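# Hang scaffold bracket on post ring at red-marked hole

## Task

Mount the scaffold bracket on the post's ring at the hole marked red: slide it on as far as it goes, keep its tube sticking straight out from the post, and drive its wedge down through that same hole until it stops. It only counts if everything stays that way with the robot no longer holding it.

## Robot and tools

Robot: a single six-joint arm with a two-finger parallel gripper. Its joints, in column order, are waist, shoulder, elbow, wrist pitch, wrist yaw, wrist roll, followed by the gripper opening. The fingers point along the gripper's +x axis and close along its y axis. The reported hand point sits between the finger pads, 3 to 4 cm behind the tips.

Frame: the scene frame has its origin on the table top right under the arm's base, +z up, and +y to the left when looking along +x. Positions are in metres, orientation is a quaternion in w,x,y,z order, velocities are m/s and rad/s. The base may be tilted against the table, and the printed hand position can be off, more so at long reach.

execute_actions takes "actions", a list with zero or one entry, plus an optional boolean "pictures". An empty list moves nothing and returns the state with camera pictures. An entry with "rows" (1 to 15 rows) and optional "steps" (5 to 15, default 15; each step is 1/30 s) is a move; each row is used for one step and the final row is repeated to fill the remaining steps. An entry with only "steps" (up to 300) is a wait: no new command, it returns when that many steps have passed since the previous result, with your reply time counted in. A refused call sends nothing. Pictures come back only with an empty list or "pictures": true.

Each row holds 7 numbers, each in [-1, 1]. The first six are joint offsets, not targets: they are added to the joint angles shown in the most recent result that lists them (before any such result, and for later calls within one reply, to the angles when the move begins). They are never relative to the previous row, so repeating all zeros drives the arm back to those reference angles rather than holding still. Scale: 1.0 equals 0.9615 rad for waist, shoulder and elbow, 1.713 rad for wrist pitch, 1.767 for wrist yaw, 1.728 for wrist roll. Stated joint ranges (rad): waist -3.054 to 3.054, shoulder 0.000 to 3.142, elbow 0.000 to 2.356, wrist pitch -1.571 to 1.571, wrist yaw -1.571 to 1.571, wrist roll -3.142 to 3.142. A request more than 0.010 rad beyond a range end is refused; true ends may differ by up to 0.010 rad, and a joint pushed past its real end stops there, sometimes reported as "joint sent to its limit" (possibly about an earlier move). The seventh number is the gripper opening, absolute: +1 fully open, about -0.80 where empty fingers touch, lower values add nothing. Closing fully takes at least about 0.5 s.

Motion limits: each joint's target is kept within a lead of its measured angle (0.211 rad waist/shoulder/elbow, 0.213 wrist pitch, 0.267 wrist yaw, 0.228 wrist roll), and targets are scaled back if they would move the hand over 70 mm from where it is. Big moves therefore take several calls. Friction may leave joints short of the command, especially at long reach; small turns may not happen, so read Joint positions after each move.

Result lines: the state line gives end_effector_position, end_effector_quat_wxyz and velocities. Joint positions and Joint velocities list the six joints (rad, rad/s) then finger-pad gap (m; 0.088 fully open). grip_measured is the finger opening on the command scale; to hold something, command clearly below it, and the bigger the gap the harder the squeeze (about 34 N per pad maximum; a fast close can push harder). Readings may carry a constant error of about 1 mm. Joint torques are whole drive outputs with per-joint offset, factor and noise; they are nonzero in free air. "joint command not followed" means the clearance check (which treats mounts and the post as part of the arm) altered targets; HELD marks steps where your row was not sent. MOTOR HOT appears from 50 °C; at 95 °C an OVER-TEMPERATURE FAULT holds the arm, and if it does not cool in 30 to 60 s power cuts and the arm goes limp. A TORQUE FAULT occurs when contact torque reaches a load limit (N m: waist 16.8, shoulder 20.8, elbow 20.8, wrist pitch 5.49, wrist yaw 5.47, wrist roll 5.13, held weight included): the arm freezes 10 s and drops the rest of the call.

Timing: the arm keeps heading to your last row while you think, until it has nearly stopped or a step is HELD. Each result is taken 5 steps before the move ends; those steps run during your reply. Occasionally a held part is tugged or a loose object pushed.

zoom_image takes "camera" (cam_high, cam_low or cam_wrist, each 504x504) and "region" [x0, y0, x1, y1] in pixels from the top-left, at most 504 by 504, and returns a closer look at that camera's latest image. show_instructions takes no arguments and shows the reference images. finished_scene takes "scene" (the number of the current scene) and ends it irreversibly, reporting success; answering without any tool call ends everything.

Avoid: dropping the bracket, knocking anything off the table, slamming or pressing very hard, and long heavy holds that heat motors. Make sure the bracket and wedge stay seated after you let go before finishing.

Each tool is called after "Call:" in YAML: its name, and indented under it one key for each argument.

Reference images:

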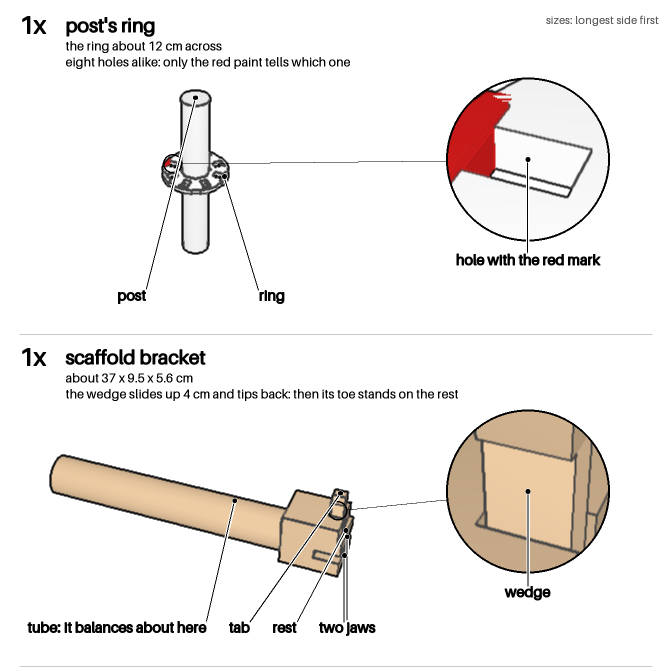

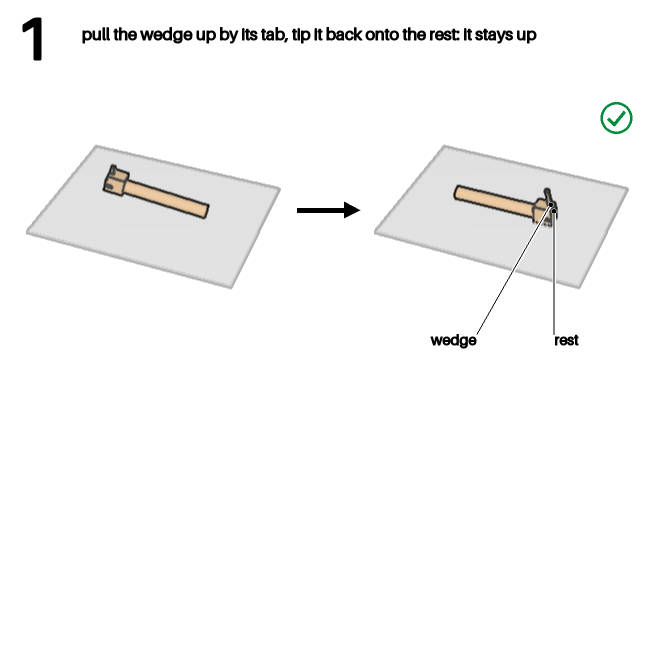

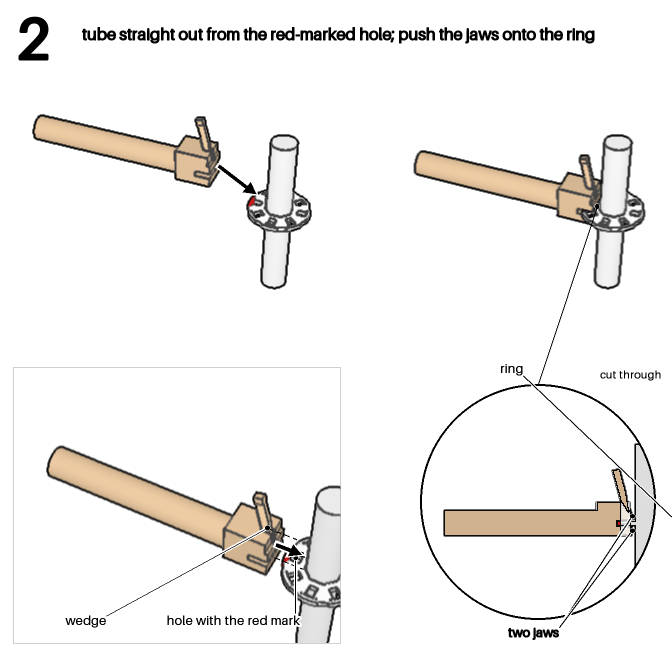

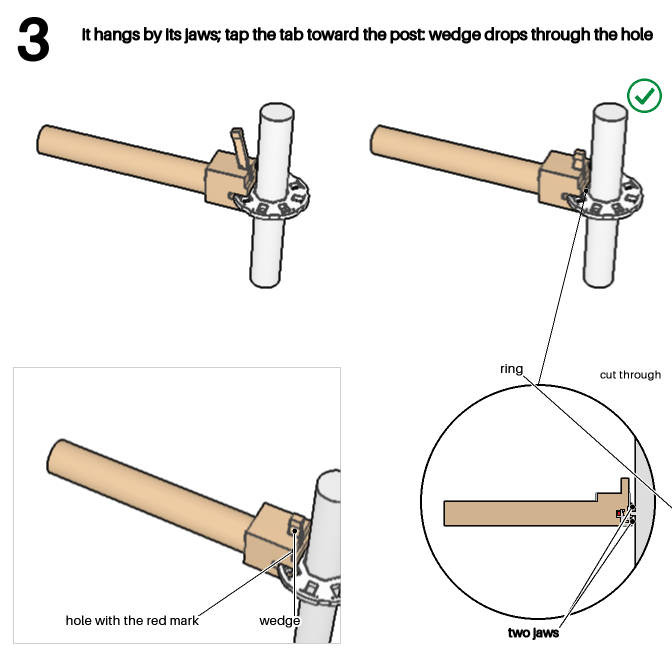

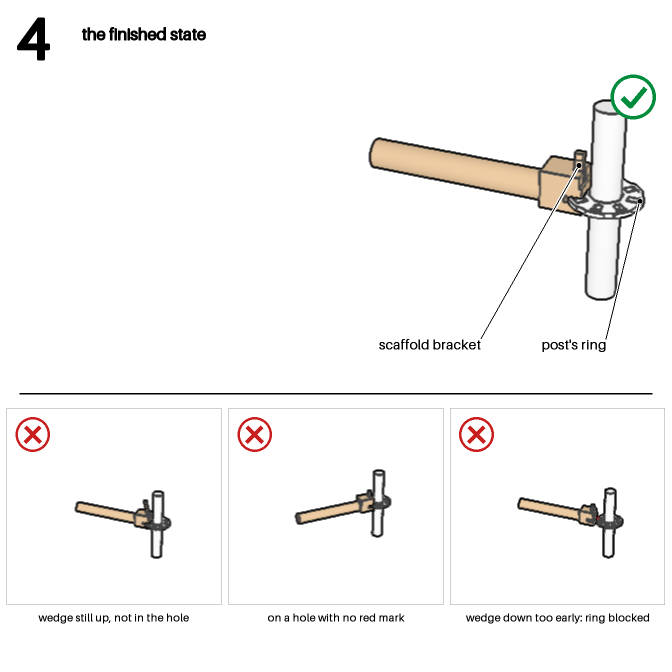

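## Session

Call:
execute_actions:
  actions: []

Scene clock: 0.00 s of 4500.00 s.
end_effector_position=(+0.0975, -0.2268, +0.1591) grip_measured=+0.847 end_effector_quat_wxyz=(+0.065, +0.654, -0.103, -0.746) end_effector_velocity=(+0.002, +0.002, +0.000) end_effector_angular_velocity=(+0.015, -0.015, +0.007)
Joint positions: [-0.989  1.374  0.977 -1.05   0.254  2.173  0.081]
Joint velocities: [-0.002 -0.002  0.002 -0.007 -0.022 -0.007  0.   ]
Joint torques (N m, as the arm reports them, + toward a larger angle): no reading
Heat: hottest elbow 23 °C (+0.0 °C/min).

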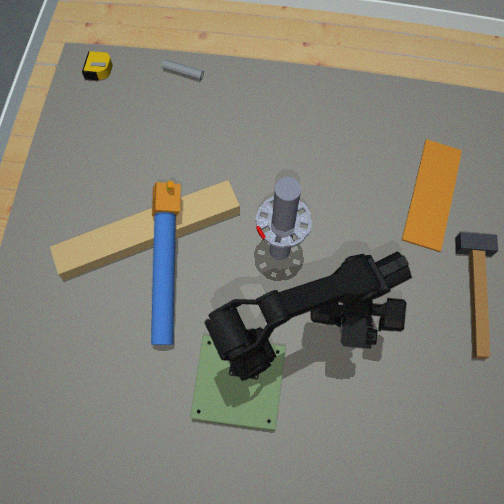

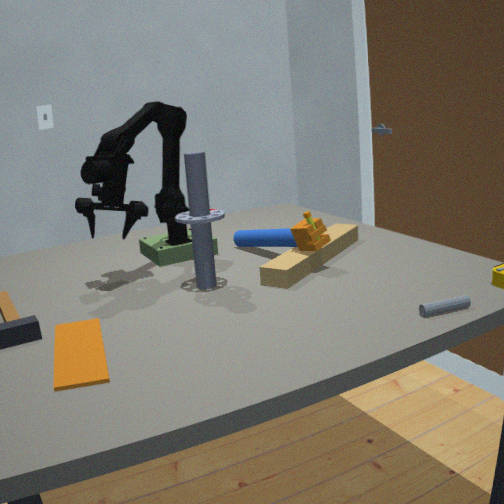

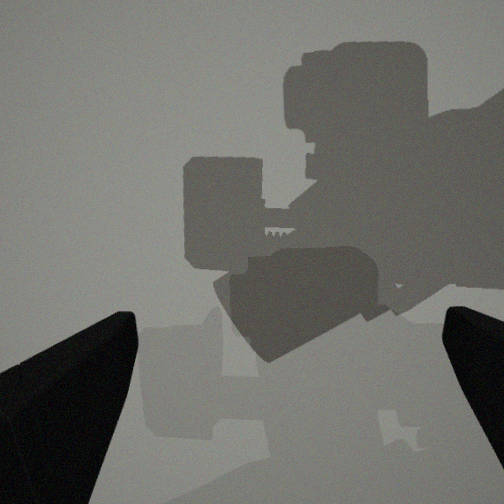

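Call:
zoom_image:
  camera: "cam_high"
  region: [130, 150, 330, 350]

Call:
zoom_image:
  camera: "cam_low"
  region: [160, 140, 380, 300]

Region (130, 150, 330, 350) of cam_high's 504x504 image, scaled by 2.520, with more detail than that image has.

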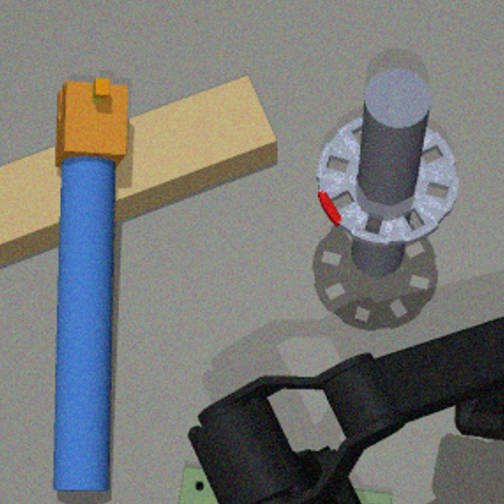

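Region (160, 140, 380, 300) of cam_low's 504x504 image, scaled by 2.291, with more detail than that image has; it fills the top 367 rows of this view, and the rest is white.

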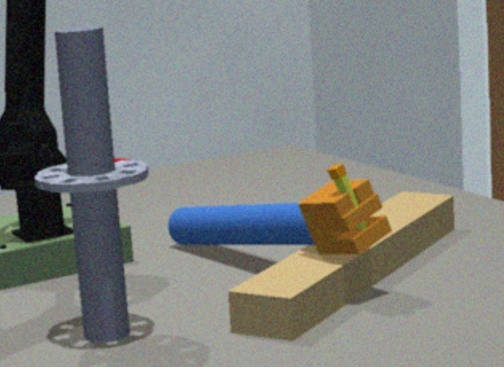

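Call:
execute_actions:
  actions:
    - {"rows": [[0,-0.4,0.2,0,-0.1437,0,1]], "steps": 15}

Call:
execute_actions:
  actions:
    - {"steps": 30}

Scene clock: 1.73 s of 4500.00 s.
end_effector_position=(+0.1282, -0.2151, +0.3015) grip_measured=+1.000 end_effector_quat_wxyz=(+0.181, +0.794, -0.214, -0.540) end_effector_velocity=(-0.023, +0.081, +0.239) end_effector_angular_velocity=(-0.672, -0.599, +0.095)
Joint positions: [-0.991  1.017  1.166 -1.045  0.021  2.173  0.088]
Joint velocities: [-0.002 -0.652  0.242 -0.007 -0.183  0.007  0.   ]
Joint torques (N m, as the arm reports them, + toward a larger angle): [ 0.1   0.32  3.74  1.29 -0.21 -0.04]
Heat: hottest elbow 23 °C (+0.0 °C/min).
Steps of this call (steps 1 to 42: nothing new was sent; steps 43 to 52: the first 10 steps of this action). Readings (joint positions):
43: [-0.990 1.358 0.990 -1.053 0.223 2.173]
44: [-0.991 1.338 1.006 -1.056 0.175 2.173]
46: [-0.991 1.266 1.059 -1.051 0.114 2.173]
50: [-0.991 1.079 1.143 -1.045 0.037 2.173]
52: the state above

Scene clock: 2.73 s of 4500.00 s.
end_effector_position=(+0.1283, -0.2104, +0.3096) grip_measured=+1.000 end_effector_quat_wxyz=(+0.188, +0.801, -0.217, -0.526) end_effector_velocity=(+0.003, +0.001, +0.001) end_effector_angular_velocity=(+0.000, -0.014, +0.017)
Joint positions: [-0.991  0.992  1.173 -1.048  0.003  2.173  0.088]
Joint velocities: [-0.002 -0.002 -0.002  0.007 -0.022 -0.007  0.   ]
Joint torques (N m, as the arm reports them, + toward a larger angle): [ 0.19 -2.91  4.85  1.52 -0.2  -0.02]
Heat: hottest elbow 23 °C (+0.0 °C/min).
Kept back: nothing.
Steps of this call (steps 1 to 5: the last 5 steps of your previous action; steps 6 to 30: the robot went on to your last target). Readings (joint positions):
1: [-0.991 1.001 1.172 -1.045 0.016 2.173]
2: [-0.991 0.994 1.173 -1.045 0.013 2.173]
4: [-0.991 0.991 1.173 -1.048 0.008 2.173]
8: [-0.991 0.992 1.173 -1.048 0.005 2.173]
30: the state above
The arm was judged still, so your last target was given up. Only a new action makes it travel on or press farther. Fingers that are still opening or closing keep moving.

Call:
execute_actions:
  actions:
    - {"rows": [[0,-0.304,0,0,0,0,1],[0,-0.304,0,0,0,0,1],[0,-0.304,0,0,0,0,1],[0,-0.304,0,0,0,0,1],[0.5,-0.304,0,0,0,0,1],[0.5,-0.304,0,0,0,0,1],[1,-0.304,0,0,0,0,1]], "steps": 15}

Call:
execute_actions:
  actions:
    - {"rows": [[0.9,0,0,0,0,0,1]], "steps": 15}

Call:
execute_actions:
  actions:
    - {"steps": 20}
  pictures: true

Scene clock: 3.80 s of 4500.00 s.
end_effector_position=(+0.1432, -0.1240, +0.3736) grip_measured=+1.000 end_effector_quat_wxyz=(+0.336, +0.846, -0.169, -0.378) end_effector_velocity=(+0.215, +0.244, -0.018) end_effector_angular_velocity=(+0.038, +0.067, +1.703)
Joint positions: [-0.672  0.699  1.185 -1.046  0.006  2.172  0.088]
Joint velocities: [ 1.692  0.046 -0.027 -0.022 -0.007 -0.007  0.   ]
Joint torques (N m, as the arm reports them, + toward a larger angle): [ 0.28  0.15  3.69  1.86 -0.16 -0.05]
Heat: hottest elbow 23 °C (+0.0 °C/min).
Steps of this call (steps 1 to 22: nothing new was sent; steps 23 to 32: the first 10 steps of this action). Readings (joint positions):
23: [-0.991 0.966 1.172 -1.044 0.003 2.172]
24: [-0.991 0.931 1.163 -1.046 0.003 2.173]
26: [-0.991 0.827 1.161 -1.051 0.003 2.172]
30: [-0.786 0.704 1.185 -1.046 0.006 2.172]
32: the state above

Scene clock: 4.30 s of 4500.00 s.
end_effector_position=(+0.1863, +0.0275, +0.3727) grip_measured=+1.000 end_effector_quat_wxyz=(+0.465, +0.839, +0.192, -0.208) end_effector_velocity=(-0.051, +0.324, -0.001) end_effector_angular_velocity=(-0.004, +0.002, +1.702)
Joint positions: [ 0.173  0.703  1.18  -1.046  0.006  2.172  0.088]
Joint velocities: [ 1.687 -0.002 -0.002 -0.007 -0.022  0.007  0.   ]
Joint torques (N m, as the arm reports them, + toward a larger angle): [ 0.2  -0.05  4.56  2.02 -0.05 -0.05]
Heat: hottest elbow 23 °C (+0.0 °C/min).
Steps of this call (steps 1 to 5: the last 5 steps of your previous action; steps 6 to 15: the first 10 steps of this action, its rows measured from where the robot was after step 5). Readings (joint positions):
5: [-0.390 0.703 1.180 -1.046 0.006 2.172]
6: [-0.334 0.703 1.180 -1.046 0.006 2.172]
7: [-0.278 0.703 1.180 -1.046 0.006 2.172]
9: [-0.165 0.703 1.180 -1.046 0.006 2.172]
13: [0.060 0.703 1.180 -1.046 0.006 2.172]
15: the state above

Scene clock: 4.97 s of 4500.00 s.
end_effector_position=(+0.1693, +0.0822, +0.3727) grip_measured=+1.000 end_effector_quat_wxyz=(+0.492, +0.801, +0.314, -0.136) end_effector_velocity=(-0.001, -0.001, -0.002) end_effector_angular_velocity=(-0.012, +0.002, +0.000)
Joint positions: [ 0.472  0.703  1.18  -1.046  0.005  2.173  0.088]
Joint velocities: [ 0.002 -0.002 -0.002 -0.007  0.007 -0.007  0.   ]
Joint torques (N m, as the arm reports them, + toward a larger angle): [ 0.2  -0.01  4.7   2.02 -0.02 -0.08]
Heat: hottest elbow 24 °C (+0.0 °C/min).
Kept back: nothing.
Steps of this call (steps 1 to 5: the last 5 steps of your previous action; steps 6 to 20: the robot went on to your last target). Readings (joint positions):
1: [0.229 0.703 1.180 -1.046 0.006 2.172]
2: [0.286 0.703 1.180 -1.046 0.006 2.172]
4: [0.381 0.703 1.180 -1.046 0.005 2.173]
8: [0.451 0.703 1.180 -1.046 0.005 2.173]
20: the state above

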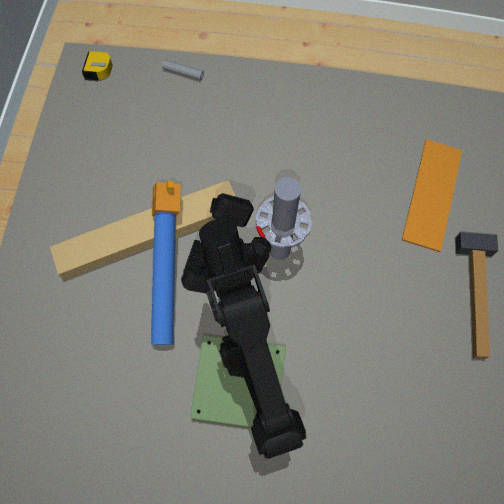

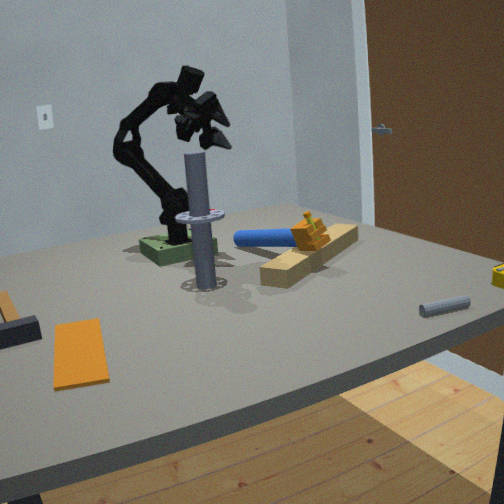

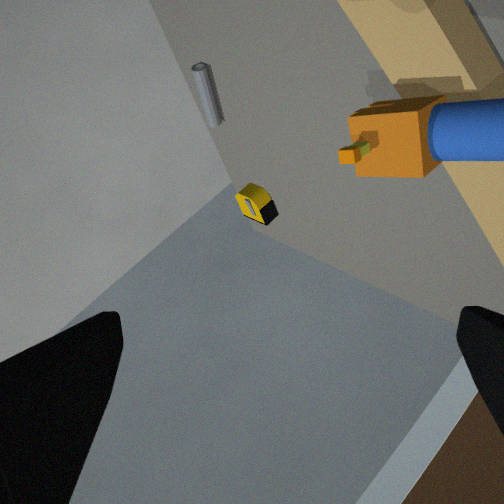

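Call:
execute_actions:
  actions:
    - {"rows": [[-0.02,0.6,0.4,-0.126,0,-0.5,1]], "steps": 15}

Call:
execute_actions:
  actions:
    - {"steps": 10}

Scene clock: 8.53 s of 4500.00 s.
end_effector_position=(+0.2391, +0.1117, +0.3730) grip_measured=+1.000 end_effector_quat_wxyz=(+0.692, +0.561, +0.429, -0.154) end_effector_velocity=(+0.225, +0.105, -0.297) end_effector_angular_velocity=(-1.612, +0.661, +1.403)
Joint positions: [ 0.456  1.189  1.548 -1.244  0.005  1.573  0.088]
Joint velocities: [-0.007  1.199  0.037 -0.11  -0.007 -1.839  0.   ]
Joint torques (N m, as the arm reports them, + toward a larger angle): [-0.39 -4.49  5.39  0.98 -0.01 -0.11]
Heat: hottest elbow 24 °C (+7.0 °C/min).
Steps of this call (steps 1 to 15: the robot went on to your last target; steps 16 to 90: nothing new was sent; then 0.23 s passed at rest; steps 91 to 100: the first 10 steps of this action). Readings (joint positions):
91: [0.470 0.733 1.212 -1.100 0.006 2.124]
92: [0.466 0.780 1.269 -1.160 0.006 2.062]
94: [0.461 0.891 1.383 -1.194 0.005 1.939]
98: [0.457 1.101 1.531 -1.236 0.005 1.695]
100: the state above

Scene clock: 8.87 s of 4500.00 s.
end_effector_position=(+0.2544, +0.1186, +0.3518) grip_measured=+1.000 end_effector_quat_wxyz=(+0.746, +0.450, +0.474, -0.128) end_effector_velocity=(+0.000, +0.001, +0.001) end_effector_angular_velocity=(-0.056, -0.033, +0.104)
Joint positions: [ 0.455  1.279  1.558 -1.258  0.005  1.321  0.088]
Joint velocities: [-0.002 -0.002 -0.002  0.007 -0.007 -0.125  0.   ]
Joint torques (N m, as the arm reports them, + toward a larger angle): [-0.28 -4.28  5.43  1.4  -0.01 -0.09]
Heat: hottest elbow 24 °C (+6.8 °C/min).
Kept back: nothing.
Steps of this call (steps 1 to 5: the last 5 steps of your previous action; steps 6 to 10: the robot went on to your last target). Readings (joint positions):
1: [0.456 1.224 1.549 -1.249 0.005 1.511]
2: [0.456 1.251 1.549 -1.255 0.005 1.456]
4: [0.456 1.279 1.549 -1.256 0.005 1.385]
8: [0.456 1.279 1.556 -1.258 0.005 1.330]
10: the state above

Target: q1 1.866, q2 1.772, q3 -1.477, roll 0.43.

Call:
execute_actions:
  actions:
    - {"rows": [[0,0.61,0.223,-0.128,0,-0.516,1]], "steps": 15}

Call:
execute_actions:
  actions:
    - {"steps": 20}
  pictures: true

Scene clock: 9.30 s of 4500.00 s.
end_effector_position=(+0.3043, +0.1419, +0.2607) grip_measured=+1.000 end_effector_quat_wxyz=(+0.739, +0.120, +0.659, -0.073) end_effector_velocity=(+0.130, +0.063, -0.460) end_effector_angular_velocity=(-0.845, +1.286, +1.822)
Joint positions: [ 0.455  1.755  1.765 -1.462  0.005  0.713  0.088]
Joint velocities: [-0.002  1.448  0.002 -0.066 -0.022 -1.839  0.   ]
Joint torques (N m, as the arm reports them, + toward a larger angle): [-0.04 -9.26  5.32  0.17 -0.03 -0.04]
Heat: hottest elbow 24 °C (+6.5 °C/min).
Steps of this call (steps 1 to 3: the robot went on to your last target; steps 4 to 13: the first 10 steps of this action). Readings (joint positions):
4: [0.455 1.309 1.592 -1.314 0.005 1.265]
5: [0.455 1.351 1.649 -1.370 0.005 1.203]
7: [0.455 1.445 1.726 -1.402 0.005 1.080]
11: [0.455 1.651 1.763 -1.456 0.005 0.836]
13: the state above

Scene clock: 9.97 s of 4500.00 s.
end_effector_position=(+0.3114, +0.1452, +0.2261) grip_measured=+1.000 end_effector_quat_wxyz=(+0.712, -0.002, +0.702, +0.002) end_effector_velocity=(-0.003, +0.001, +0.000) end_effector_angular_velocity=(+0.004, +0.010, -0.005)
Joint positions: [ 0.455  1.865  1.768 -1.476  0.005  0.432  0.088]
Joint velocities: [ 0.002 -0.002 -0.002 -0.007 -0.007  0.007  0.   ]
Joint torques (N m, as the arm reports them, + toward a larger angle): [-0.03 -8.62  5.1   0.35 -0.05 -0.08]
Heat: hottest elbow 24 °C (+6.0 °C/min).
Kept back: nothing.
Steps of this call (steps 1 to 5: the last 5 steps of your previous action; steps 6 to 20: the robot went on to your last target). Readings (joint positions):
1: [0.455 1.798 1.765 -1.465 0.005 0.652]
2: [0.455 1.831 1.763 -1.467 0.005 0.593]
4: [0.455 1.865 1.761 -1.472 0.005 0.513]
8: [0.455 1.865 1.767 -1.476 0.005 0.453]
20: the state above

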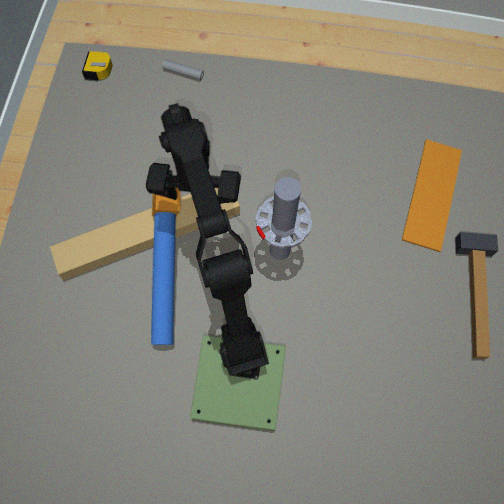

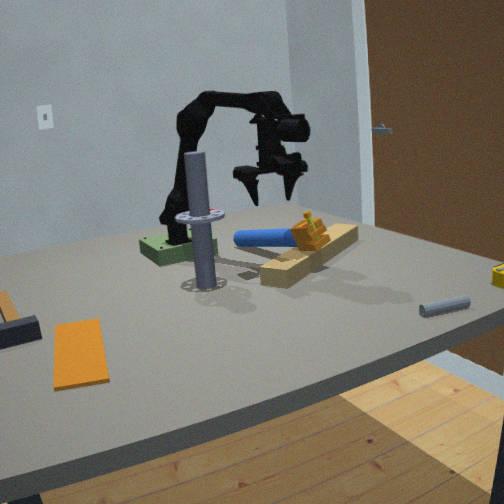

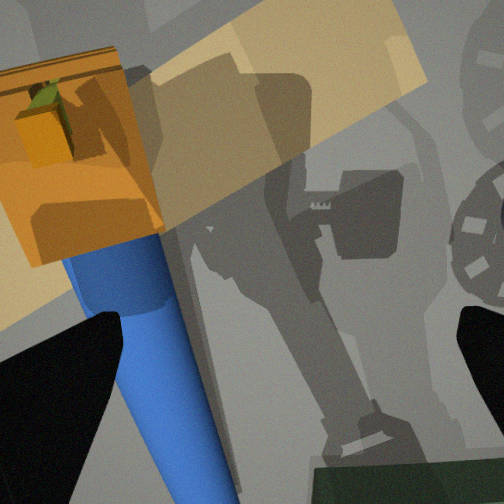

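Call:
execute_actions:
  actions:
    - {"rows": [[0.111,0.33,0.337,-0.004,0,0.065,1]], "steps": 15}

Call:
execute_actions:
  actions:
    - {"steps": 20}
  pictures: true

Scene clock: 12.23 s of 4500.00 s.
end_effector_position=(+0.3528, +0.2156, +0.1884) grip_measured=+1.000 end_effector_quat_wxyz=(+0.707, -0.008, +0.708, +0.001) end_effector_velocity=(+0.025, +0.008, -0.043) end_effector_angular_velocity=(-0.033, +0.068, -0.069)
Joint positions: [ 0.567  2.172  2.061 -1.479  0.006  0.538  0.088]
Joint velocities: [-0.017  0.178  0.11  -0.007 -0.007  0.051  0.   ]
Joint torques (N m, as the arm reports them, + toward a larger angle): [ -0.68 -11.75   6.27   0.28  -0.08   0.07]
Heat: hottest elbow 25 °C (+9.8 °C/min).
Steps of this call (steps 1 to 15: the robot went on to your last target; steps 16 to 58: nothing new was sent; steps 59 to 68: the first 10 steps of this action). Readings (joint positions):
59: [0.461 1.893 1.800 -1.501 0.008 0.455]
60: [0.478 1.933 1.859 -1.500 0.010 0.481]
62: [0.520 2.031 1.977 -1.470 0.009 0.510]
66: [0.565 2.151 2.054 -1.478 0.006 0.533]
68: the state above

Scene clock: 12.90 s of 4500.00 s.
end_effector_position=(+0.3575, +0.2168, +0.1927) grip_measured=+1.000 end_effector_quat_wxyz=(+0.713, -0.002, +0.702, +0.001) end_effector_velocity=(-0.003, -0.001, -0.001) end_effector_angular_velocity=(-0.000, +0.014, +0.005)
Joint positions: [ 0.564  2.177  2.086 -1.48   0.006  0.542  0.088]
Joint velocities: [-0.002 -0.002 -0.007 -0.007 -0.007 -0.007  0.   ]
Joint torques (N m, as the arm reports them, + toward a larger angle): [ -0.27 -10.39   5.1    0.34  -0.08   0.06]
Heat: hottest elbow 25 °C (+9.3 °C/min).
Kept back: nothing.
Steps of this call (steps 1 to 5: the last 5 steps of your previous action; steps 6 to 20: the robot went on to your last target). Readings (joint positions):
1: [0.567 2.176 2.065 -1.479 0.006 0.539]
2: [0.566 2.177 2.069 -1.479 0.006 0.540]
4: [0.564 2.177 2.079 -1.480 0.006 0.541]
8: [0.564 2.177 2.086 -1.480 0.006 0.542]
20: the state above

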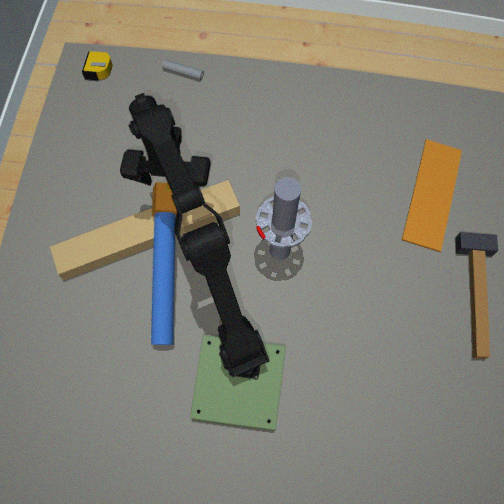

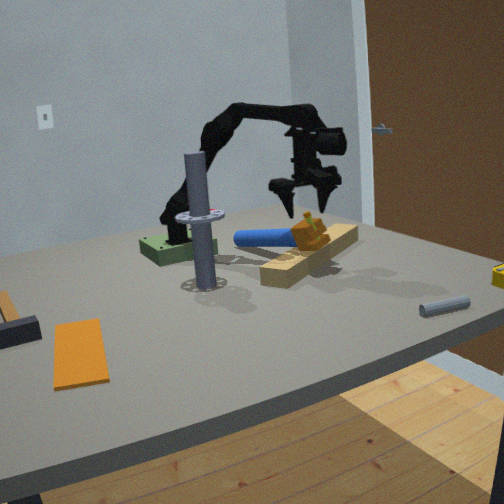

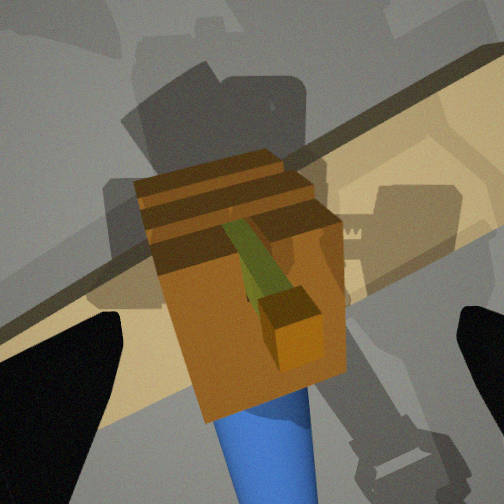

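Call:
execute_actions:
  actions:
    - {"rows": [[0,0,-0.15,0.085,0,0,1]], "steps": 15}

Call:
execute_actions:
  actions:
    - {"steps": 15}
  pictures: true

Scene clock: 13.57 s of 4500.00 s.
end_effector_position=(+0.3607, +0.2186, +0.1592) grip_measured=+1.000 end_effector_quat_wxyz=(+0.714, -0.001, +0.701, +0.002) end_effector_velocity=(+0.010, +0.009, -0.001) end_effector_angular_velocity=(+0.050, -0.041, +0.005)
Joint positions: [ 0.564  2.177  1.952 -1.343  0.006  0.542  0.088]
Joint velocities: [-0.002 -0.002 -0.007  0.066 -0.022 -0.007  0.   ]
Joint torques (N m, as the arm reports them, + toward a larger angle): [ -0.11 -10.93   4.04   0.76  -0.03   0.  ]
Heat: hottest elbow 25 °C (+8.8 °C/min).
Steps of this call (steps 1 to 10: the robot went on to your last target; steps 11 to 20: the first 10 steps of this action). Readings (joint positions):
11: [0.564 2.175 2.067 -1.454 0.006 0.542]
12: [0.564 2.169 2.039 -1.415 0.006 0.542]
14: [0.564 2.168 1.998 -1.376 0.006 0.542]
18: [0.564 2.177 1.954 -1.349 0.006 0.542]
20: the state above

Scene clock: 14.07 s of 4500.00 s.
end_effector_position=(+0.3616, +0.2192, +0.1589) grip_measured=+1.000 end_effector_quat_wxyz=(+0.715, -0.000, +0.699, +0.003) end_effector_velocity=(-0.005, -0.003, +0.000) end_effector_angular_velocity=(-0.006, +0.023, +0.020)
Joint positions: [ 0.564  2.177  1.95  -1.337  0.006  0.542  0.088]
Joint velocities: [-0.002 -0.002 -0.002 -0.022 -0.007 -0.022  0.   ]
Joint torques (N m, as the arm reports them, + toward a larger angle): [ -0.13 -11.02   3.96   0.74  -0.04  -0.01]
Heat: hottest elbow 25 °C (+8.5 °C/min).
Kept back: nothing.
Steps of this call (steps 1 to 5: the last 5 steps of your previous action; steps 6 to 15: the robot went on to your last target). Readings (joint positions):
1: [0.564 2.177 1.952 -1.340 0.006 0.542]
2: [0.564 2.177 1.952 -1.339 0.006 0.542]
4: [0.564 2.177 1.951 -1.338 0.006 0.542]
8: [0.564 2.177 1.951 -1.337 0.006 0.542]
15: the state above
The arm was judged still, so your last target was given up. Only a new action makes it travel on or press farther. Fingers that are still opening or closing keep moving.

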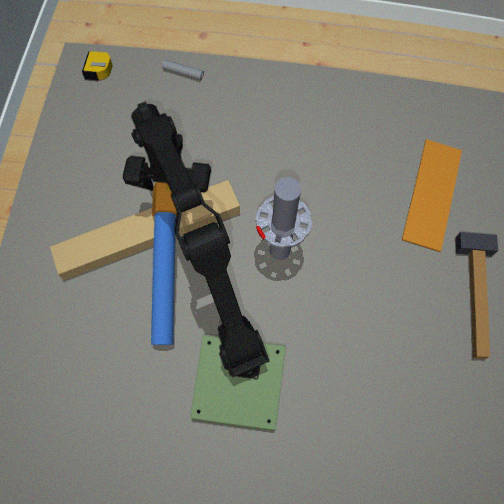

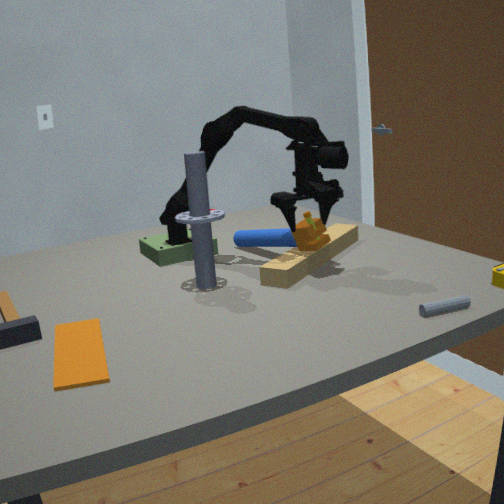

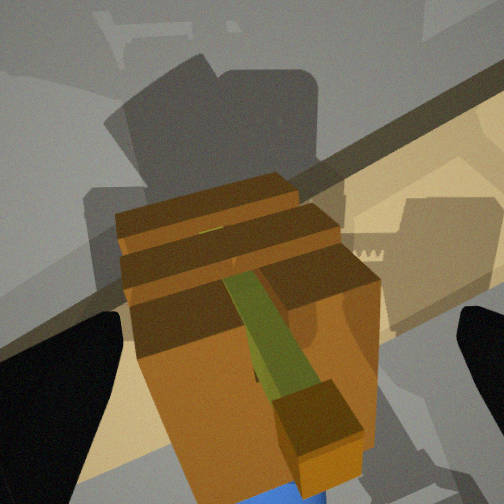

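Call:
zoom_image:
  camera: "cam_low"
  region: [230, 160, 370, 290]

Region (230, 160, 370, 290) of cam_low's 504x504 image, scaled by 3.600, with more detail than that image has; it fills the top 468 rows of this view, and the rest is white.

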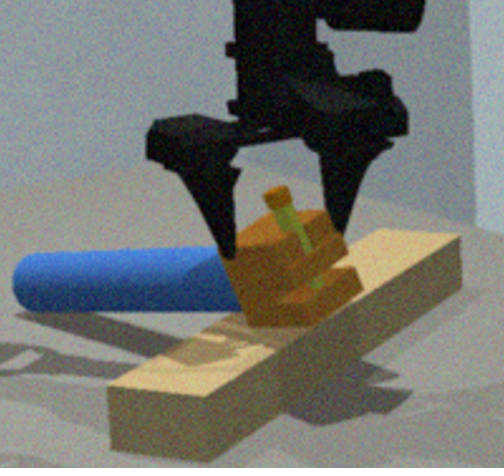

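Call:
execute_actions:
  actions:
    - {"rows": [[0.02,-0.135,-0.23,0.053,0,0.01,1]], "steps": 15}

Call:
execute_actions:
  actions:
    - {"steps": 15}
  pictures: true

Scene clock: 15.73 s of 4500.00 s.
end_effector_position=(+0.3339, +0.2113, +0.1517) grip_measured=+1.000 end_effector_quat_wxyz=(+0.713, -0.002, +0.702, +0.004) end_effector_velocity=(-0.017, -0.008, -0.006) end_effector_angular_velocity=(-0.013, +0.035, -0.005)
Joint positions: [ 0.582  2.062  1.746 -1.253  0.003  0.556  0.088]
Joint velocities: [ 0.002 -0.042 -0.085  0.007 -0.007  0.007  0.   ]
Joint torques (N m, as the arm reports them, + toward a larger angle): [  0.07 -11.49   3.83   0.78   0.1    0.07]
Heat: hottest shoulder 25 °C (+7.6 °C/min).
Steps of this call (steps 1 to 40: nothing new was sent; steps 41 to 50: the first 10 steps of this action). Readings (joint positions):
41: [0.564 2.158 1.918 -1.303 0.006 0.544]
42: [0.566 2.132 1.867 -1.282 0.006 0.547]
44: [0.573 2.092 1.797 -1.280 0.002 0.553]
48: [0.582 2.065 1.753 -1.255 0.002 0.556]
50: the state above

Scene clock: 16.23 s of 4500.00 s.
end_effector_position=(+0.3333, +0.2109, +0.1515) grip_measured=+1.000 end_effector_quat_wxyz=(+0.713, -0.001, +0.701, +0.004) end_effector_velocity=(-0.004, +0.000, -0.001) end_effector_angular_velocity=(+0.012, +0.022, +0.005)
Joint positions: [ 0.582  2.058  1.739 -1.249  0.003  0.557  0.088]
Joint velocities: [-0.002 -0.002 -0.007 -0.007 -0.022 -0.007  0.   ]
Joint torques (N m, as the arm reports them, + toward a larger angle): [  0.01 -11.52   3.87   0.75   0.11   0.06]
Heat: hottest shoulder 25 °C (+7.4 °C/min).
Kept back: nothing.
Steps of this call (steps 1 to 5: the last 5 steps of your previous action; steps 6 to 15: the robot went on to your last target). Readings (joint positions):
1: [0.582 2.061 1.743 -1.252 0.003 0.557]
2: [0.582 2.060 1.742 -1.250 0.003 0.557]
4: [0.582 2.059 1.740 -1.250 0.003 0.557]
8: [0.582 2.058 1.739 -1.249 0.003 0.557]
15: the state above
The arm was judged still, so your last target was given up. Only a new action makes it travel on or press farther. Fingers that are still opening or closing keep moving.

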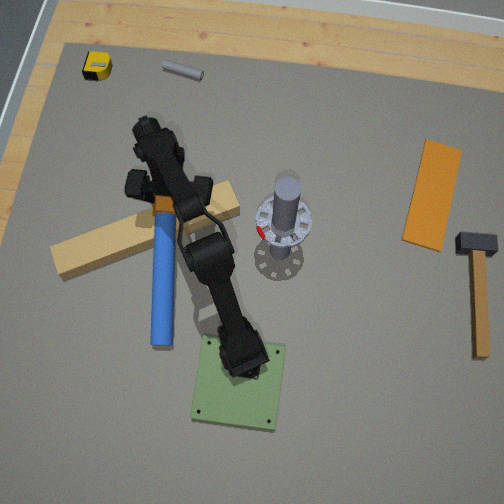

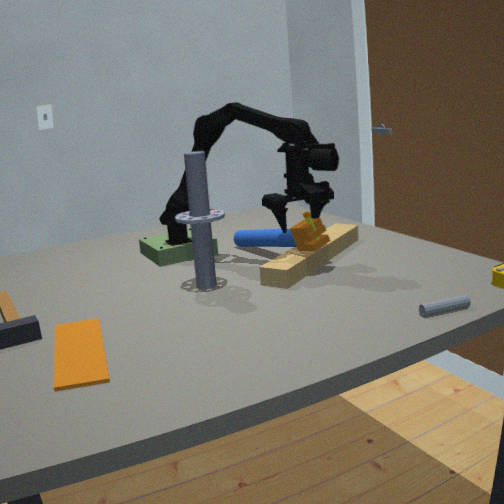

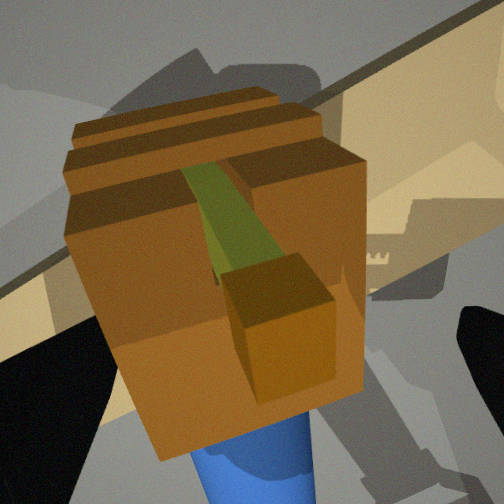

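Call:
zoom_image:
  camera: "cam_low"
  region: [230, 160, 370, 290]

Call:
zoom_image:
  camera: "cam_high"
  region: [100, 120, 260, 280]

Region (230, 160, 370, 290) of cam_low's 504x504 image, scaled by 3.600, with more detail than that image has; it fills the top 468 rows of this view, and the rest is white.

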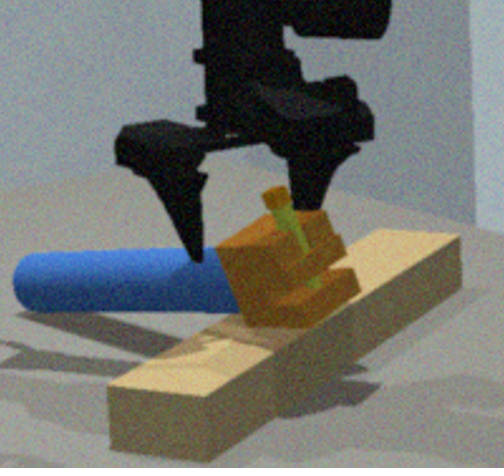

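Region (100, 120, 260, 280) of cam_high's 504x504 image, scaled by 3.150, with more detail than that image has.

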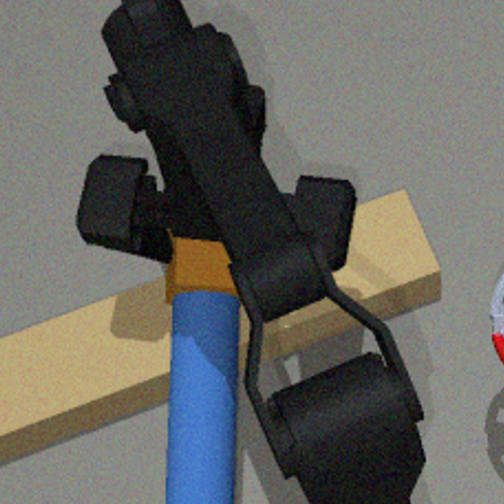

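Call:
execute_actions:
  actions:
    - {"rows": [[-0.036,0.109,0.26,-0.085,0,-0.01,1]], "steps": 15}

Call:
execute_actions:
  actions:
    - {"steps": 15}
  pictures: true

Call:
zoom_image:
  camera: "cam_low"
  region: [230, 160, 370, 290]

Scene clock: 19.60 s of 4500.00 s.
end_effector_position=(+0.3595, +0.2108, +0.1803) grip_measured=+1.000 end_effector_quat_wxyz=(+0.718, +0.010, +0.696, +0.001) end_effector_velocity=(-0.001, +0.002, +0.005) end_effector_angular_velocity=(-0.013, +0.035, +0.025)
Joint positions: [ 0.547  2.139  1.976 -1.385  0.001  0.543  0.088]
Joint velocities: [ 0.002  0.042  0.085 -0.081 -0.007 -0.022  0.   ]
Joint torques (N m, as the arm reports them, + toward a larger angle): [ 0.02 -8.59  5.08  0.33  0.03 -0.1 ]
Heat: hottest shoulder 27 °C (+12.2 °C/min).
Steps of this call (steps 1 to 90: nothing new was sent; then 0.03 s passed at rest; steps 91 to 100: the first 10 steps of this action). Readings (joint positions):
91: [0.580 2.072 1.769 -1.284 0.001 0.556]
92: [0.576 2.095 1.821 -1.321 0.001 0.552]
94: [0.564 2.128 1.903 -1.341 0.001 0.547]
98: [0.548 2.137 1.966 -1.380 0.001 0.544]
100: the state above

Scene clock: 20.10 s of 4500.00 s.
end_effector_position=(+0.3596, +0.2108, +0.1771) grip_measured=+1.000 end_effector_quat_wxyz=(+0.715, +0.008, +0.699, -0.001) end_effector_velocity=(-0.006, -0.001, -0.002) end_effector_angular_velocity=(+0.005, +0.034, +0.005)
Joint positions: [ 0.547  2.15   1.981 -1.391  0.001  0.542  0.088]
Joint velocities: [-0.002  0.002 -0.002 -0.022 -0.022 -0.007  0.   ]
Joint torques (N m, as the arm reports them, + toward a larger angle): [-0.14 -9.36  5.29  0.35  0.02 -0.09]
Heat: hottest shoulder 27 °C (+11.9 °C/min).
Kept back: nothing.
Steps of this call (steps 1 to 5: the last 5 steps of your previous action; steps 6 to 15: the robot went on to your last target). Readings (joint positions):
1: [0.547 2.141 1.978 -1.387 0.001 0.543]
2: [0.547 2.143 1.979 -1.388 0.001 0.543]
4: [0.547 2.146 1.979 -1.390 0.001 0.542]
8: [0.547 2.150 1.980 -1.391 0.001 0.542]
15: the state above

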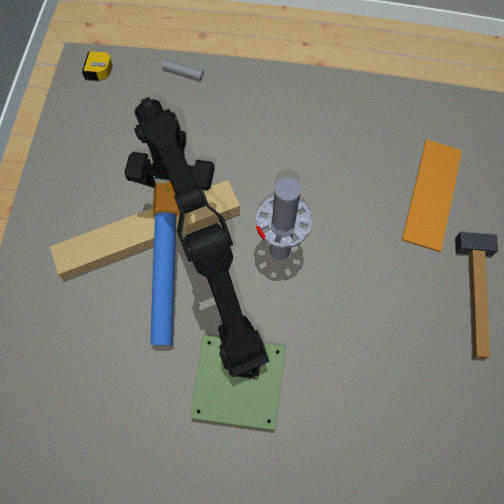

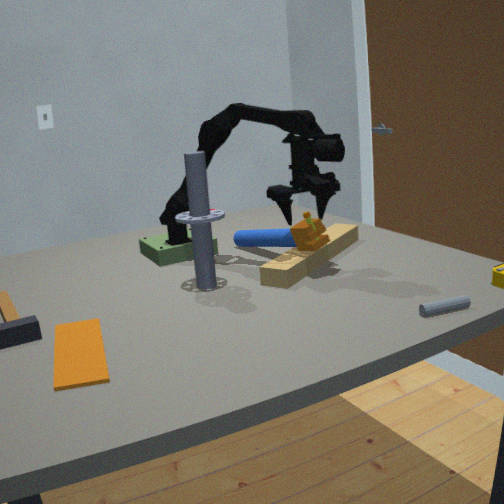

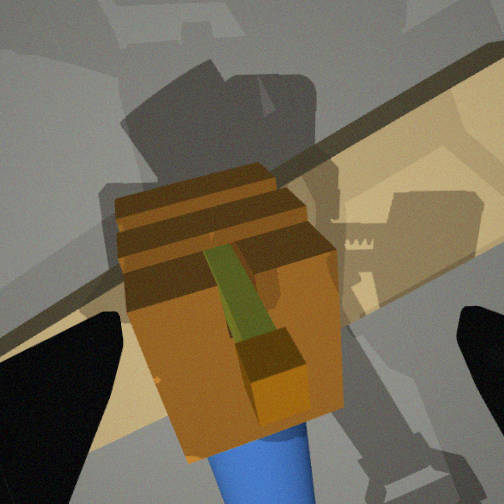

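Region (230, 160, 370, 290) of cam_low's 504x504 image, scaled by 3.600, with more detail than that image has; it fills the top 468 rows of this view, and the rest is white.

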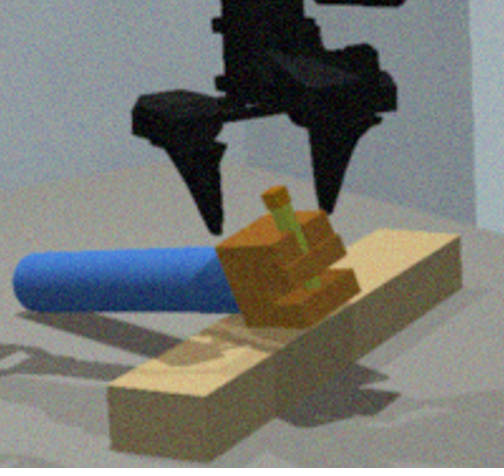

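Call:
execute_actions:
  actions:
    - {"rows": [[0,0,-0.025,0.014,0,0,0.3],[0,0,-0.025,0.014,0,0,0.0],[0,0,-0.025,0.014,0,0,-0.3],[0,0,-0.025,0.014,0,0,-0.75]], "steps": 15}

Call:
execute_actions:
  actions:
    - {"steps": 15}
  pictures: true

Call:
zoom_image:
  camera: "cam_low"
  region: [230, 160, 370, 290]

Scene clock: 20.73 s of 4500.00 s.
end_effector_position=(+0.3629, +0.2163, +0.1765) grip_measured=-0.051 end_effector_quat_wxyz=(+0.721, +0.016, +0.693, +0.006) end_effector_velocity=(+0.002, +0.001, -0.002) end_effector_angular_velocity=(+0.020, -0.003, +0.118)
Joint positions: [ 0.551  2.15   1.977 -1.361 -0.008  0.549  0.037]
Joint velocities: [-0.007 -0.002 -0.012  0.022 -0.022 -0.125 -0.102]
Joint torques (N m, as the arm reports them, + toward a larger angle): [ -0.5  -10.81   3.13   0.06   0.26  -0.11]
Heat: hottest shoulder 27 °C (+11.6 °C/min).
Steps of this call (steps 1 to 9: the robot went on to your last target; steps 10 to 19: the first 10 steps of this action). Readings (joint positions):
10: [0.547 2.150 1.981 -1.390 0.001 0.542]
11: [0.547 2.150 1.978 -1.386 -0.001 0.542]
13: [0.549 2.150 1.977 -1.374 -0.005 0.542]
17: [0.550 2.150 1.977 -1.365 -0.007 0.541]
19: the state above

Scene clock: 21.23 s of 4500.00 s.
end_effector_position=(+0.3612, +0.2138, +0.1744) grip_measured=-0.548 end_effector_quat_wxyz=(+0.717, +0.012, +0.697, +0.004) end_effector_velocity=(+0.002, -0.001, +0.002) end_effector_angular_velocity=(-0.000, -0.014, +0.005)
Joint positions: [ 0.549  2.15   1.969 -1.366 -0.006  0.543  0.012]
Joint velocities: [-0.002 -0.007 -0.002  0.007  0.007 -0.007 -0.   ]
Joint torques (N m, as the arm reports them, + toward a larger angle): [ -0.24 -10.86   3.62   0.5    0.24  -0.05]
Heat: hottest shoulder 28 °C (+14.1 °C/min).
Kept back: nothing.
Steps of this call (steps 1 to 5: the last 5 steps of your previous action; steps 6 to 15: the robot went on to your last target). Readings (joint positions):
1: [0.551 2.150 1.975 -1.363 -0.003 0.545]
2: [0.550 2.150 1.972 -1.366 -0.002 0.544]
4: [0.549 2.150 1.969 -1.366 -0.002 0.549]
8: [0.549 2.150 1.969 -1.366 -0.006 0.543]
15: the state above
The arm was judged still, so your last target was given up. Only a new action makes it travel on or press farther. Fingers that are still opening or closing keep moving.

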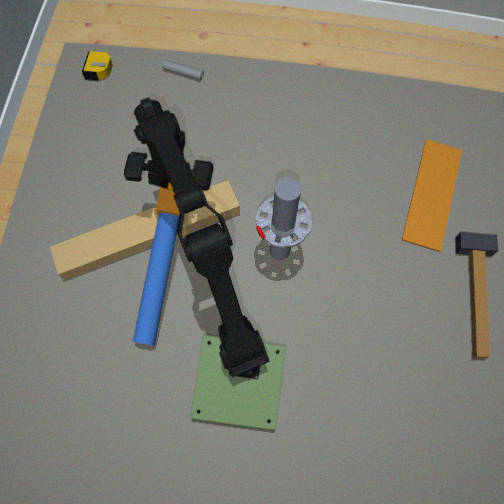

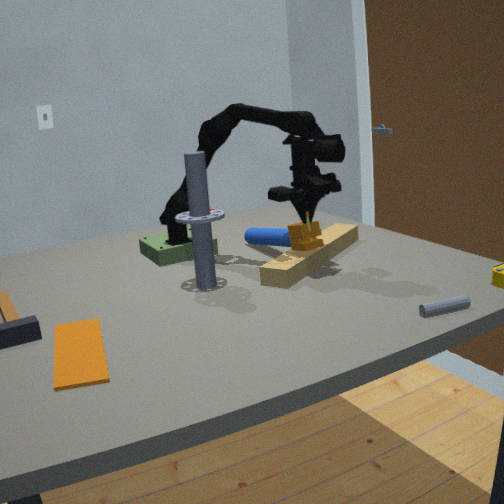

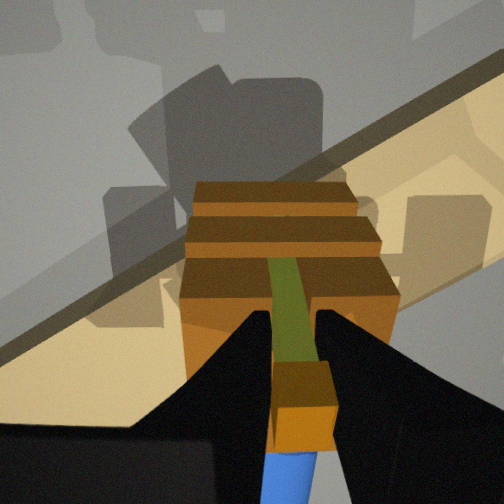

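Region (230, 160, 370, 290) of cam_low's 504x504 image, scaled by 3.600, with more detail than that image has; it fills the top 468 rows of this view, and the rest is white.

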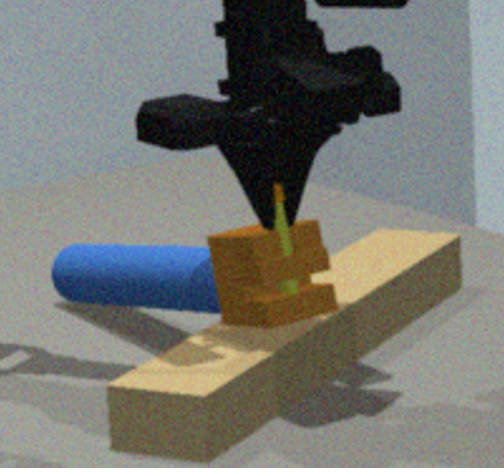

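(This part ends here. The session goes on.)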